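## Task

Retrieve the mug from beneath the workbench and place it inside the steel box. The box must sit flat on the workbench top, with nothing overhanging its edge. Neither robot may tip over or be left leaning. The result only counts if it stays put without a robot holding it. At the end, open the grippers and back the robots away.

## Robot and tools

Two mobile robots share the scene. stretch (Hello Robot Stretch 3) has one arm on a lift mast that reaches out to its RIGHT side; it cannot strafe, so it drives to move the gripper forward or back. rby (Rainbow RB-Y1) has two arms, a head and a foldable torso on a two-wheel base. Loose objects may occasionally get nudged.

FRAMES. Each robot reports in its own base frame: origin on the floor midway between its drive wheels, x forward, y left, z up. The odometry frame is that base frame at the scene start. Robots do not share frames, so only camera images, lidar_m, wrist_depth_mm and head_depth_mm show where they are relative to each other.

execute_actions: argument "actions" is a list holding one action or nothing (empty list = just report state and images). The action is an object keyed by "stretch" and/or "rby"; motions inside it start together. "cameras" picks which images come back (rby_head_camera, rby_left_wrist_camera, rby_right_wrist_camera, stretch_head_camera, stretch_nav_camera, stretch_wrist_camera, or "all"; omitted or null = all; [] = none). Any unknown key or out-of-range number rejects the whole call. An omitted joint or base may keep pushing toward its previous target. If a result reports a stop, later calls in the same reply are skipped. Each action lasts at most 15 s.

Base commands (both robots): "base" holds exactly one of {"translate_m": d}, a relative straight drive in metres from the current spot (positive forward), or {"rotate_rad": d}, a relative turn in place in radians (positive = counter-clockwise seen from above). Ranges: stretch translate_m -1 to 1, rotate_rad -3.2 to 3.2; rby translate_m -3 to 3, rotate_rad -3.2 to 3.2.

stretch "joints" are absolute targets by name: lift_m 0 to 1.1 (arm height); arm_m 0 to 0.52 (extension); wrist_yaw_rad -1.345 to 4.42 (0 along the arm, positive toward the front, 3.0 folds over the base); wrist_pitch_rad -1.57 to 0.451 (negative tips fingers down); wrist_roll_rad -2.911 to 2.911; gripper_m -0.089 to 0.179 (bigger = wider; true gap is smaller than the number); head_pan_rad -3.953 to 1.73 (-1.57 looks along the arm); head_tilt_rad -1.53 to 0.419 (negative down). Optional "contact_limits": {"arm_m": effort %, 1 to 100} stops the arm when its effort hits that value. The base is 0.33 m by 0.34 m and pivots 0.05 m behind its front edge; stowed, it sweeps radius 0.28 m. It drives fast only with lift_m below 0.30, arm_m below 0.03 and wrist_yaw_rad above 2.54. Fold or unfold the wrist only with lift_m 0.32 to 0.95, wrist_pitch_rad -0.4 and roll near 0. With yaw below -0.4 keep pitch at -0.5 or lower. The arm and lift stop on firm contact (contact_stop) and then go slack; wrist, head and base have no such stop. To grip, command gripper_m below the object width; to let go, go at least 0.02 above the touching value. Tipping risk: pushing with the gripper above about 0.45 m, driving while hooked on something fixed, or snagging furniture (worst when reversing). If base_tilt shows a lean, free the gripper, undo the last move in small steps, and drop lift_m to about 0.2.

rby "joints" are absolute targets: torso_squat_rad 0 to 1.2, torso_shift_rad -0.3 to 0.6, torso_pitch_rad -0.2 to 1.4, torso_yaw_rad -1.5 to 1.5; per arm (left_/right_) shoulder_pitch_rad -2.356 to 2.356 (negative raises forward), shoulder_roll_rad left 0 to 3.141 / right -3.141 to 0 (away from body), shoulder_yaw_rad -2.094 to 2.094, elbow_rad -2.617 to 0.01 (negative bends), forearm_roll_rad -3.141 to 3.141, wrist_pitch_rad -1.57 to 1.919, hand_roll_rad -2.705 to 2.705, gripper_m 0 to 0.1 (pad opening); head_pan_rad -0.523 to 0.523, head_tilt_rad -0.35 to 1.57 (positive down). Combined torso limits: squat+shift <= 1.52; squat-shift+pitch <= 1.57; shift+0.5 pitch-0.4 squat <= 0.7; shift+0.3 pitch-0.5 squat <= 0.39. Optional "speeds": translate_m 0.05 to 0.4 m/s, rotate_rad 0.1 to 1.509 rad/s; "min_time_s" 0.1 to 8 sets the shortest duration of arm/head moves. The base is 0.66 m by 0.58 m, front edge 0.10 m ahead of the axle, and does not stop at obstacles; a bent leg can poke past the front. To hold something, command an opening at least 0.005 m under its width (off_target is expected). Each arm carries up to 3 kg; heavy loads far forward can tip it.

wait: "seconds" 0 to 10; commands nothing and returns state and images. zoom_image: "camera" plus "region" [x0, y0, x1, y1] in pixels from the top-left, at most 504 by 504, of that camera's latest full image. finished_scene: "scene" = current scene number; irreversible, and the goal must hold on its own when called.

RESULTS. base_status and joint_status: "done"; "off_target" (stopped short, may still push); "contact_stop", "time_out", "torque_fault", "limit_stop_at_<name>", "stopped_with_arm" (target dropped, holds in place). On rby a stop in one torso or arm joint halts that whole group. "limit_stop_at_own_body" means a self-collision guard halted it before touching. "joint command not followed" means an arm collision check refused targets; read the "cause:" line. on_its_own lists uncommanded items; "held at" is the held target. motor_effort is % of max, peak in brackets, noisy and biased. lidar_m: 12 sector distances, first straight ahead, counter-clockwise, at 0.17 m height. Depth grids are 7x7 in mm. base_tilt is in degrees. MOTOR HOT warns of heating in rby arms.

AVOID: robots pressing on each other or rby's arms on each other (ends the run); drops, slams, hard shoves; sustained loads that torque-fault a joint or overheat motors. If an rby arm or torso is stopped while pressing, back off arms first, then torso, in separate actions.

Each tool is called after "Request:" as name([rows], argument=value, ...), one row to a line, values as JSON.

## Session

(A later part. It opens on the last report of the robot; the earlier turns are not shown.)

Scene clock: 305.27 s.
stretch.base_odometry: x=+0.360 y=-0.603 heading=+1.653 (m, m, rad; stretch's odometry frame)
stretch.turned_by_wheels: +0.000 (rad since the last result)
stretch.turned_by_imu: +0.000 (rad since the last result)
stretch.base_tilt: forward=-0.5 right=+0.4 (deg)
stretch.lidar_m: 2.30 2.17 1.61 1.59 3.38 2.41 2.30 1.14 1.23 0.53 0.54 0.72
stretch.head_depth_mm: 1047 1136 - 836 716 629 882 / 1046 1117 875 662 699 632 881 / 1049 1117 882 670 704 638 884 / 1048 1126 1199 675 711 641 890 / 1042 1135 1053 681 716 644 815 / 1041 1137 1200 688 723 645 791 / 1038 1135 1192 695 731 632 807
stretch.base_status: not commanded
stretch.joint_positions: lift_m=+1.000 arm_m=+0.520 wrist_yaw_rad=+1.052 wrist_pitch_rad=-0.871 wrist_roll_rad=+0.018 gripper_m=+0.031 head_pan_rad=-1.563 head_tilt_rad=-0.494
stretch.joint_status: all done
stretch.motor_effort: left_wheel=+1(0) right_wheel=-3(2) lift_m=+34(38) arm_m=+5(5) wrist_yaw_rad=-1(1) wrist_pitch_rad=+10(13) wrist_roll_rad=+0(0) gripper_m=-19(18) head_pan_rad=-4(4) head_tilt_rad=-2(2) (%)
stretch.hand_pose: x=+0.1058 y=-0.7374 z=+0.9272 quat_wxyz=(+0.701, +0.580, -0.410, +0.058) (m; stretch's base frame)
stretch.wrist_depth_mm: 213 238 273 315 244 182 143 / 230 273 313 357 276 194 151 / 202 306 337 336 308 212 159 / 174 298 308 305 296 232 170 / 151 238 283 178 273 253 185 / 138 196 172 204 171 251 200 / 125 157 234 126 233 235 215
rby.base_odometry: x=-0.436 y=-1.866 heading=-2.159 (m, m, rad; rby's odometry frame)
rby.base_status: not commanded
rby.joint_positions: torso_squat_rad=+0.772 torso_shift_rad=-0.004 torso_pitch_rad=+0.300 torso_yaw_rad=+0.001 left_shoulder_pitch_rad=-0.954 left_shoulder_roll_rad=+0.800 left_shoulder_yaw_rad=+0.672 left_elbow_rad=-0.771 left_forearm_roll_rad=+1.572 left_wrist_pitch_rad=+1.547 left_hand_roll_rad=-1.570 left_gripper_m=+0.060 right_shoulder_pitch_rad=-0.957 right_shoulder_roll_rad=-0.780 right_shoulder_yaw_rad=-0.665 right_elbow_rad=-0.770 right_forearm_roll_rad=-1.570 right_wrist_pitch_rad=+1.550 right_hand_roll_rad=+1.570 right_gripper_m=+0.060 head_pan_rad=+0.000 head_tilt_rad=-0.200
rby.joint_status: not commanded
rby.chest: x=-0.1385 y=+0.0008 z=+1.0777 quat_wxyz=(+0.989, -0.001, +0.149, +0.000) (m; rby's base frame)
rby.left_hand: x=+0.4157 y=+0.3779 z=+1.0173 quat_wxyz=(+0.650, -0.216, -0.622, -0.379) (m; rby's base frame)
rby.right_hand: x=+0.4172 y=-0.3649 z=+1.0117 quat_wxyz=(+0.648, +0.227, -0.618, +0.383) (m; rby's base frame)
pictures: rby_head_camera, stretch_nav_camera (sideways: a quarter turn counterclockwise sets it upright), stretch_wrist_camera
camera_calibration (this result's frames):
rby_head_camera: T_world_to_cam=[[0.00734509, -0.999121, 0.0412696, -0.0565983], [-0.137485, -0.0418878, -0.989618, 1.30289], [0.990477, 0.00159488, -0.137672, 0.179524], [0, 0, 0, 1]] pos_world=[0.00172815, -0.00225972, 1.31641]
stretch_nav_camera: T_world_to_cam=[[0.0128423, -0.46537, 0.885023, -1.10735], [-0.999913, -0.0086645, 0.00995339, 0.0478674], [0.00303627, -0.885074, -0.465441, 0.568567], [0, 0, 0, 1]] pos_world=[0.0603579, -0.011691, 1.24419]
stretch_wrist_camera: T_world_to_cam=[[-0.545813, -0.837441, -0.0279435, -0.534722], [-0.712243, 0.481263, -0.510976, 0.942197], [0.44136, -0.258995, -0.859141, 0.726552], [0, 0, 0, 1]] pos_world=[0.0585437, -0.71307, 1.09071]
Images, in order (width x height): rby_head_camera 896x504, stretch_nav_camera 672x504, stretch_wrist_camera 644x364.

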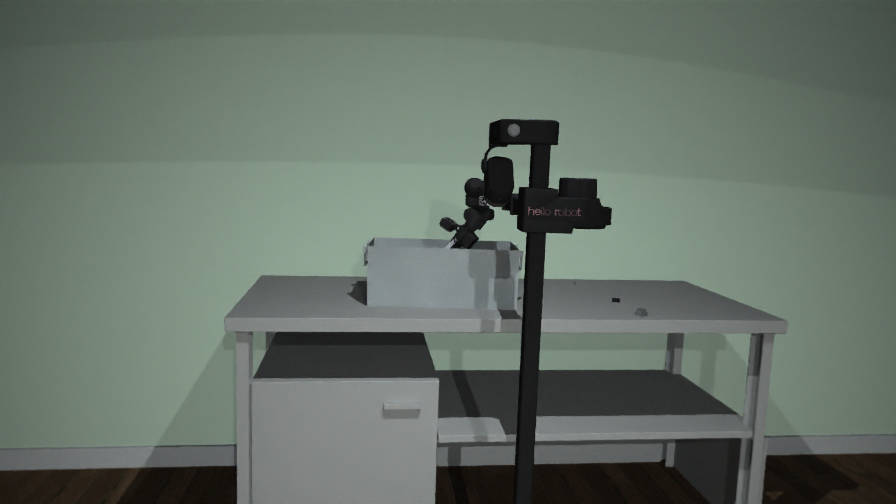

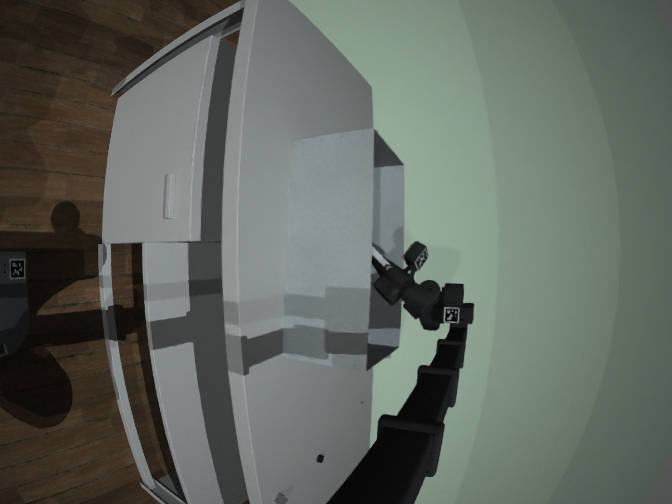

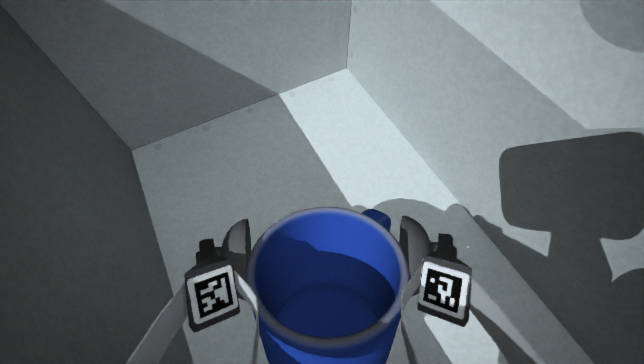

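Request:
execute_actions([
  {"stretch":{"joints":{"lift_m":0.972}}},
], cameras=["stretch_wrist_camera"])

Request:
execute_actions([
  {"stretch":{"joints":{"gripper_m":0.125}}},
], cameras=["stretch_wrist_camera"])

Request:
execute_actions([
  {"stretch":{"joints":{"lift_m":1.1}}},
], cameras=["stretch_wrist_camera"])

Request:
execute_actions([
  {"stretch":{"joints":{"wrist_pitch_rad":0,"wrist_yaw_rad":1.5}}},
], cameras=[])

Request:
execute_actions([
  {"stretch":{"joints":{"arm_m":0.02}}},
], cameras=["stretch_nav_camera"])

Scene clock: 310.80 s.
stretch.base_odometry: x=+0.360 y=-0.603 heading=+1.653 (m, m, rad; stretch's odometry frame)
stretch.turned_by_wheels: +0.000 (rad since the last result)
stretch.turned_by_imu: -0.001 (rad since the last result)
stretch.base_tilt: forward=-0.6 right=+0.4 (deg)
stretch.lidar_m: 2.31 2.17 1.62 1.59 3.40 2.41 2.30 1.14 1.23 0.53 0.54 0.72
stretch.head_depth_mm: 1048 1153 - 664 702 630 877 / 1049 1127 876 664 698 632 882 / 1044 1128 - 668 704 634 885 / 1040 1134 1220 673 709 638 889 / 1047 1133 1194 683 716 644 814 / 1041 1134 1190 689 723 646 797 / 1043 1134 1187 693 731 632 807
stretch.base_status: not commanded
stretch.joint_positions: lift_m=+0.972 arm_m=+0.520 wrist_yaw_rad=+1.052 wrist_pitch_rad=-0.871 wrist_roll_rad=+0.018 gripper_m=+0.031 head_pan_rad=-1.563 head_tilt_rad=-0.494
stretch.joint_status: all done
stretch.motor_effort: left_wheel=+0(1) right_wheel=-3(2) lift_m=+33(36) arm_m=+5(5) wrist_yaw_rad=-1(1) wrist_pitch_rad=+10(10) wrist_roll_rad=+0(0) gripper_m=-19(19) head_pan_rad=-4(4) head_tilt_rad=-2(2) (%)
stretch.hand_pose: x=+0.1057 y=-0.7374 z=+0.8992 quat_wxyz=(+0.701, +0.580, -0.410, +0.058) (m; stretch's base frame)
stretch.wrist_depth_mm: 213 239 274 312 246 180 142 / 228 265 314 332 273 195 150 / 202 293 297 298 291 211 160 / 173 266 270 267 269 228 170 / 151 238 252 178 242 239 183 / 138 196 173 206 170 228 198 / 124 156 208 126 210 212 207
rby.base_odometry: x=-0.436 y=-1.866 heading=-2.159 (m, m, rad; rby's odometry frame)
rby.base_status: not commanded
rby.joint_positions: torso_squat_rad=+0.772 torso_shift_rad=-0.004 torso_pitch_rad=+0.300 torso_yaw_rad=+0.001 left_shoulder_pitch_rad=-0.954 left_shoulder_roll_rad=+0.800 left_shoulder_yaw_rad=+0.672 left_elbow_rad=-0.771 left_forearm_roll_rad=+1.572 left_wrist_pitch_rad=+1.547 left_hand_roll_rad=-1.570 left_gripper_m=+0.060 right_shoulder_pitch_rad=-0.957 right_shoulder_roll_rad=-0.780 right_shoulder_yaw_rad=-0.665 right_elbow_rad=-0.770 right_forearm_roll_rad=-1.570 right_wrist_pitch_rad=+1.550 right_hand_roll_rad=+1.570 right_gripper_m=+0.060 head_pan_rad=+0.000 head_tilt_rad=-0.200
rby.joint_status: not commanded
rby.chest: x=-0.1385 y=+0.0008 z=+1.0777 quat_wxyz=(+0.989, -0.001, +0.149, +0.000) (m; rby's base frame)
rby.left_hand: x=+0.4157 y=+0.3779 z=+1.0173 quat_wxyz=(+0.650, -0.216, -0.622, -0.379) (m; rby's base frame)
rby.right_hand: x=+0.4172 y=-0.3649 z=+1.0117 quat_wxyz=(+0.648, +0.227, -0.618, +0.383) (m; rby's base frame)
pictures: stretch_wrist_camera
camera_calibration (this result's frames):
stretch_wrist_camera: T_world_to_cam=[[-0.545826, -0.837433, -0.0279313, -0.535513], [-0.71233, 0.481323, -0.510797, 0.927732], [0.441202, -0.25891, -0.859247, 0.702672], [0, 0, 0, 1]] pos_world=[0.0585345, -0.713066, 1.06269]
Images, in order (width x height): stretch_wrist_camera 644x364.

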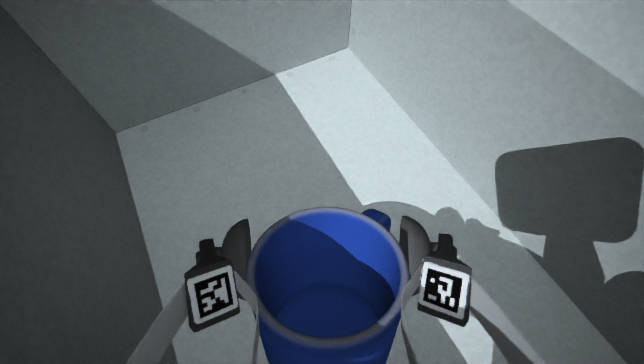

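Scene clock: 312.23 s.
stretch.base_odometry: x=+0.360 y=-0.603 heading=+1.653 (m, m, rad; stretch's odometry frame)
stretch.turned_by_wheels: +0.000 (rad since the last result)
stretch.turned_by_imu: +0.000 (rad since the last result)
stretch.base_tilt: forward=-0.5 right=+0.4 (deg)
stretch.lidar_m: 2.31 2.17 1.62 1.59 3.38 2.41 2.30 1.13 1.23 0.53 0.54 0.72
stretch.head_depth_mm: 1053 1147 - 665 700 629 879 / 1049 1125 877 665 699 632 882 / 1045 1130 - 670 704 636 886 / 1048 1139 1218 674 712 640 891 / 1041 1136 1196 680 717 642 813 / 1042 1132 1194 686 724 643 792 / 1037 1139 1199 697 731 632 805
stretch.base_status: not commanded
stretch.joint_positions: lift_m=+0.972 arm_m=+0.520 wrist_yaw_rad=+1.052 wrist_pitch_rad=-0.864 wrist_roll_rad=+0.018 gripper_m=+0.125 head_pan_rad=-1.563 head_tilt_rad=-0.494
stretch.joint_status: all done
stretch.motor_effort: left_wheel=+0(0) right_wheel=-2(3) lift_m=+33(33) arm_m=+5(5) wrist_yaw_rad=-1(1) wrist_pitch_rad=+6(10) wrist_roll_rad=+0(0) gripper_m=+0(81) head_pan_rad=-4(4) head_tilt_rad=-2(2) (%)
stretch.hand_pose: x=+0.1070 y=-0.7381 z=+0.9002 quat_wxyz=(+0.701, +0.579, -0.412, +0.061) (m; stretch's base frame)
stretch.wrist_depth_mm: 212 236 270 311 248 179 142 / 229 266 312 336 275 192 150 / 203 290 304 300 288 210 158 / 174 270 272 273 273 228 170 / 153 232 250 196 246 238 183 / 138 174 227 219 222 - 195 / 125 179 210 206 206 209 205
rby.base_odometry: x=-0.436 y=-1.866 heading=-2.159 (m, m, rad; rby's odometry frame)
rby.base_status: not commanded
rby.joint_positions: torso_squat_rad=+0.772 torso_shift_rad=-0.004 torso_pitch_rad=+0.300 torso_yaw_rad=+0.001 left_shoulder_pitch_rad=-0.954 left_shoulder_roll_rad=+0.800 left_shoulder_yaw_rad=+0.672 left_elbow_rad=-0.771 left_forearm_roll_rad=+1.572 left_wrist_pitch_rad=+1.547 left_hand_roll_rad=-1.570 left_gripper_m=+0.060 right_shoulder_pitch_rad=-0.957 right_shoulder_roll_rad=-0.780 right_shoulder_yaw_rad=-0.665 right_elbow_rad=-0.770 right_forearm_roll_rad=-1.570 right_wrist_pitch_rad=+1.550 right_hand_roll_rad=+1.570 right_gripper_m=+0.060 head_pan_rad=+0.000 head_tilt_rad=-0.200
rby.joint_status: not commanded
rby.chest: x=-0.1385 y=+0.0008 z=+1.0777 quat_wxyz=(+0.989, -0.001, +0.149, +0.000) (m; rby's base frame)
rby.left_hand: x=+0.4157 y=+0.3779 z=+1.0173 quat_wxyz=(+0.650, -0.216, -0.622, -0.379) (m; rby's base frame)
rby.right_hand: x=+0.4172 y=-0.3649 z=+1.0117 quat_wxyz=(+0.648, +0.227, -0.618, +0.383) (m; rby's base frame)
pictures: stretch_wrist_camera
camera_calibration (this result's frames):
stretch_wrist_camera: T_world_to_cam=[[-0.545673, -0.837519, -0.0283369, -0.535117], [-0.709237, 0.479575, -0.516711, 0.933207], [0.446345, -0.261858, -0.855691, 0.696872], [0, 0, 0, 1]] pos_world=[0.0588206, -0.713232, 1.06334]
Images, in order (width x height): stretch_wrist_camera 644x364.

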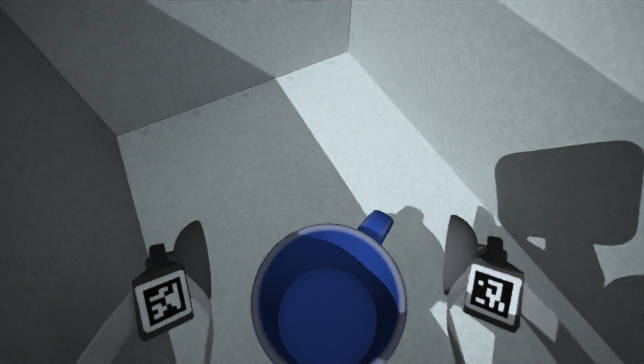

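Scene clock: 314.23 s.
stretch.base_odometry: x=+0.360 y=-0.603 heading=+1.653 (m, m, rad; stretch's odometry frame)
stretch.turned_by_wheels: +0.000 (rad since the last result)
stretch.turned_by_imu: +0.000 (rad since the last result)
stretch.base_tilt: forward=-0.5 right=+0.4 (deg)
stretch.lidar_m: 2.31 2.18 1.62 1.59 3.40 2.41 2.30 1.13 1.23 0.53 0.54 0.72
stretch.head_depth_mm: - 1152 1238 838 716 630 877 / 1028 1142 888 664 698 631 884 / 1019 1169 894 672 705 636 886 / 1034 1125 892 676 709 640 894 / 1046 1122 1201 681 716 643 812 / 1045 1130 1195 685 723 646 791 / 1036 1127 1194 695 732 632 809
stretch.base_status: not commanded
stretch.joint_positions: lift_m=+1.100 arm_m=+0.520 wrist_yaw_rad=+1.052 wrist_pitch_rad=-0.864 wrist_roll_rad=+0.018 gripper_m=+0.125 head_pan_rad=-1.563 head_tilt_rad=-0.494
stretch.joint_status: all done
stretch.motor_effort: left_wheel=+0(0) right_wheel=-2(2) lift_m=+40(43) arm_m=+5(5) wrist_yaw_rad=-1(1) wrist_pitch_rad=+6(6) wrist_roll_rad=+0(0) gripper_m=+0(0) head_pan_rad=-3(4) head_tilt_rad=-2(2) (%)
stretch.hand_pose: x=+0.1072 y=-0.7382 z=+1.0281 quat_wxyz=(+0.701, +0.579, -0.413, +0.061) (m; stretch's base frame)
stretch.wrist_depth_mm: - 603 287 317 583 540 434 / 529 270 308 371 283 528 463 / 466 303 368 433 305 242 460 / 420 299 411 424 348 229 424 / 388 233 386 381 378 241 191 / 361 174 355 343 355 - 198 / 339 189 325 317 327 320 207
rby.base_odometry: x=-0.436 y=-1.866 heading=-2.159 (m, m, rad; rby's odometry frame)
rby.base_status: not commanded
rby.joint_positions: torso_squat_rad=+0.772 torso_shift_rad=-0.004 torso_pitch_rad=+0.300 torso_yaw_rad=+0.001 left_shoulder_pitch_rad=-0.954 left_shoulder_roll_rad=+0.800 left_shoulder_yaw_rad=+0.672 left_elbow_rad=-0.771 left_forearm_roll_rad=+1.572 left_wrist_pitch_rad=+1.547 left_hand_roll_rad=-1.570 left_gripper_m=+0.060 right_shoulder_pitch_rad=-0.957 right_shoulder_roll_rad=-0.780 right_shoulder_yaw_rad=-0.665 right_elbow_rad=-0.770 right_forearm_roll_rad=-1.570 right_wrist_pitch_rad=+1.550 right_hand_roll_rad=+1.570 right_gripper_m=+0.060 head_pan_rad=+0.000 head_tilt_rad=-0.200
rby.joint_status: not commanded
rby.chest: x=-0.1385 y=+0.0008 z=+1.0777 quat_wxyz=(+0.989, -0.001, +0.149, +0.000) (m; rby's base frame)
rby.left_hand: x=+0.4157 y=+0.3779 z=+1.0173 quat_wxyz=(+0.650, -0.216, -0.622, -0.379) (m; rby's base frame)
rby.right_hand: x=+0.4172 y=-0.3649 z=+1.0117 quat_wxyz=(+0.648, +0.227, -0.618, +0.383) (m; rby's base frame)
pictures: stretch_wrist_camera
camera_calibration (this result's frames):
stretch_wrist_camera: T_world_to_cam=[[-0.545653, -0.83753, -0.0283831, -0.531448], [-0.708884, 0.479374, -0.517382, 0.999907], [0.446929, -0.262191, -0.855283, 0.805448], [0, 0, 0, 1]] pos_world=[0.0588531, -0.713251, 1.19114]
Images, in order (width x height): stretch_wrist_camera 644x364.

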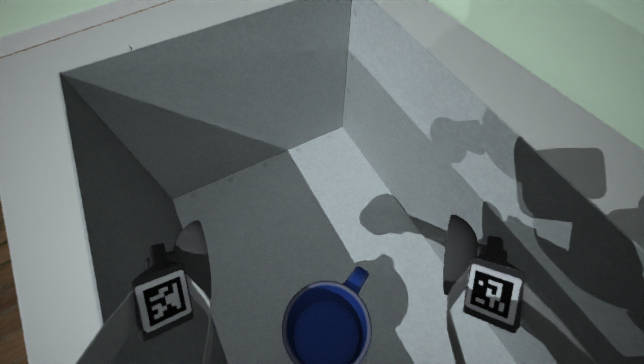

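Scene clock: 315.53 s.
stretch.base_odometry: x=+0.360 y=-0.603 heading=+1.653 (m, m, rad; stretch's odometry frame)
stretch.turned_by_wheels: +0.000 (rad since the last result)
stretch.turned_by_imu: +0.000 (rad since the last result)
stretch.base_tilt: forward=-0.5 right=+0.4 (deg)
stretch.lidar_m: 2.31 2.18 1.61 1.59 3.37 2.41 2.30 1.13 1.23 0.53 0.54 0.72
stretch.head_depth_mm: - 1148 1243 842 716 629 881 / 1029 1140 888 663 698 634 885 / 1021 1159 897 668 706 636 884 / 1038 1112 903 675 709 639 890 / 1030 1114 1199 682 718 643 815 / 1040 1129 1196 689 723 646 792 / 1042 1120 1192 695 733 631 807
stretch.base_status: not commanded
stretch.joint_positions: lift_m=+1.100 arm_m=+0.520 wrist_yaw_rad=+1.498 wrist_pitch_rad=-0.024 wrist_roll_rad=+0.018 gripper_m=+0.125 head_pan_rad=-1.563 head_tilt_rad=-0.494
stretch.joint_status: all done
stretch.motor_effort: left_wheel=+0(0) right_wheel=-3(3) lift_m=+41(41) arm_m=+5(5) wrist_yaw_rad=+2(2) wrist_pitch_rad=+11(12) wrist_roll_rad=+0(0) gripper_m=+0(0) head_pan_rad=-4(4) head_tilt_rad=-2(2) (%)
stretch.hand_pose: x=+0.2335 y=-0.6833 z=+1.2082 quat_wxyz=(+0.520, +0.492, -0.516, +0.471) (m; stretch's base frame)
stretch.wrist_depth_mm: - - - - - 810 574 / - - - - - 842 591 / - - - - - 817 587 / - - - - - 831 593 / - - - - - 821 597 / - - - - - - 602 / - - 685 661 656 627 582
rby.base_odometry: x=-0.436 y=-1.866 heading=-2.159 (m, m, rad; rby's odometry frame)
rby.base_status: not commanded
rby.joint_positions: torso_squat_rad=+0.772 torso_shift_rad=-0.004 torso_pitch_rad=+0.300 torso_yaw_rad=+0.001 left_shoulder_pitch_rad=-0.954 left_shoulder_roll_rad=+0.800 left_shoulder_yaw_rad=+0.672 left_elbow_rad=-0.771 left_forearm_roll_rad=+1.572 left_wrist_pitch_rad=+1.547 left_hand_roll_rad=-1.570 left_gripper_m=+0.060 right_shoulder_pitch_rad=-0.957 right_shoulder_roll_rad=-0.780 right_shoulder_yaw_rad=-0.665 right_elbow_rad=-0.770 right_forearm_roll_rad=-1.570 right_wrist_pitch_rad=+1.550 right_hand_roll_rad=+1.570 right_gripper_m=+0.060 head_pan_rad=+0.000 head_tilt_rad=-0.200
rby.joint_status: not commanded
rby.chest: x=-0.1385 y=+0.0008 z=+1.0777 quat_wxyz=(+0.989, -0.001, +0.149, +0.000) (m; rby's base frame)
rby.left_hand: x=+0.4157 y=+0.3779 z=+1.0173 quat_wxyz=(+0.650, -0.216, -0.622, -0.379) (m; rby's base frame)
rby.right_hand: x=+0.4172 y=-0.3649 z=+1.0117 quat_wxyz=(+0.648, +0.227, -0.618, +0.383) (m; rby's base frame)
pictures: none
No camera images: the call's "cameras" was empty. Leave "cameras" out to get every camera's image.

Scene clock: 320.40 s.
stretch.base_odometry: x=+0.360 y=-0.603 heading=+1.653 (m, m, rad; stretch's odometry frame)
stretch.turned_by_wheels: +0.000 (rad since the last result)
stretch.turned_by_imu: -0.001 (rad since the last result)
stretch.base_tilt: forward=-0.5 right=+0.3 (deg)
stretch.lidar_m: 2.30 2.18 1.62 1.59 3.40 2.40 2.30 1.14 1.23 0.53 0.54 0.72
stretch.head_depth_mm: 1024 - - - - 630 883 / 1020 - - - - 800 881 / 1018 - - - - 637 884 / 1035 1140 905 657 - 641 892 / 1046 1137 1197 659 - 798 815 / 1042 1129 1193 - - - 797 / 1040 1114 - - - 801 810
stretch.base_status: not commanded
stretch.joint_positions: lift_m=+1.100 arm_m=+0.020 wrist_yaw_rad=+1.500 wrist_pitch_rad=-0.024 wrist_roll_rad=+0.018 gripper_m=+0.125 head_pan_rad=-1.563 head_tilt_rad=-0.494
stretch.joint_status: all done
stretch.motor_effort: left_wheel=+0(0) right_wheel=-3(3) lift_m=+41(41) arm_m=-7(10) wrist_yaw_rad=+1(2) wrist_pitch_rad=+11(11) wrist_roll_rad=+0(0) gripper_m=+0(0) head_pan_rad=-3(4) head_tilt_rad=-2(2) (%)
stretch.hand_pose: x=+0.2336 y=-0.1835 z=+1.2083 quat_wxyz=(+0.519, +0.492, -0.516, +0.471) (m; stretch's base frame)
stretch.wrist_depth_mm: - - - - - - - / - - - - - - - / - - - - - - - / - - - - - - - / - - - - - - - / - - - - - - - / - - - - - 629 675
rby.base_odometry: x=-0.436 y=-1.866 heading=-2.159 (m, m, rad; rby's odometry frame)
rby.base_status: not commanded
rby.joint_positions: torso_squat_rad=+0.772 torso_shift_rad=-0.004 torso_pitch_rad=+0.300 torso_yaw_rad=+0.001 left_shoulder_pitch_rad=-0.954 left_shoulder_roll_rad=+0.800 left_shoulder_yaw_rad=+0.672 left_elbow_rad=-0.771 left_forearm_roll_rad=+1.572 left_wrist_pitch_rad=+1.547 left_hand_roll_rad=-1.570 left_gripper_m=+0.060 right_shoulder_pitch_rad=-0.957 right_shoulder_roll_rad=-0.780 right_shoulder_yaw_rad=-0.665 right_elbow_rad=-0.770 right_forearm_roll_rad=-1.570 right_wrist_pitch_rad=+1.550 right_hand_roll_rad=+1.570 right_gripper_m=+0.060 head_pan_rad=+0.000 head_tilt_rad=-0.200
rby.joint_status: not commanded
rby.chest: x=-0.1385 y=+0.0008 z=+1.0777 quat_wxyz=(+0.989, -0.001, +0.149, +0.000) (m; rby's base frame)
rby.left_hand: x=+0.4157 y=+0.3779 z=+1.0173 quat_wxyz=(+0.650, -0.216, -0.622, -0.379) (m; rby's base frame)
rby.right_hand: x=+0.4172 y=-0.3649 z=+1.0117 quat_wxyz=(+0.648, +0.227, -0.618, +0.383) (m; rby's base frame)
pictures: stretch_nav_camera (sideways: a quarter turn counterclockwise sets it upright)
camera_calibration (this result's frames):
stretch_nav_camera: T_world_to_cam=[[0.0128422, -0.46537, 0.885023, -1.10735], [-0.999913, -0.00866438, 0.00995339, 0.0478674], [0.00303616, -0.885074, -0.465441, 0.568568], [0, 0, 0, 1]] pos_world=[0.0603579, -0.011691, 1.24419]
Images, in order (width x height): stretch_nav_camera 672x504.

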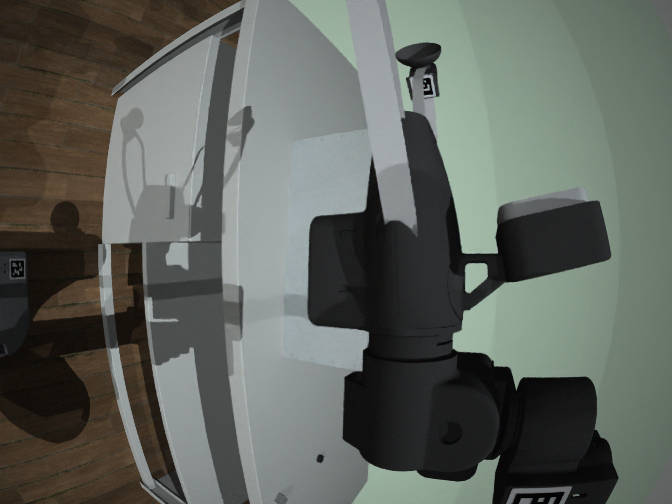

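Request:
finished_scene(scene=1)

The scene is finished: the task was done.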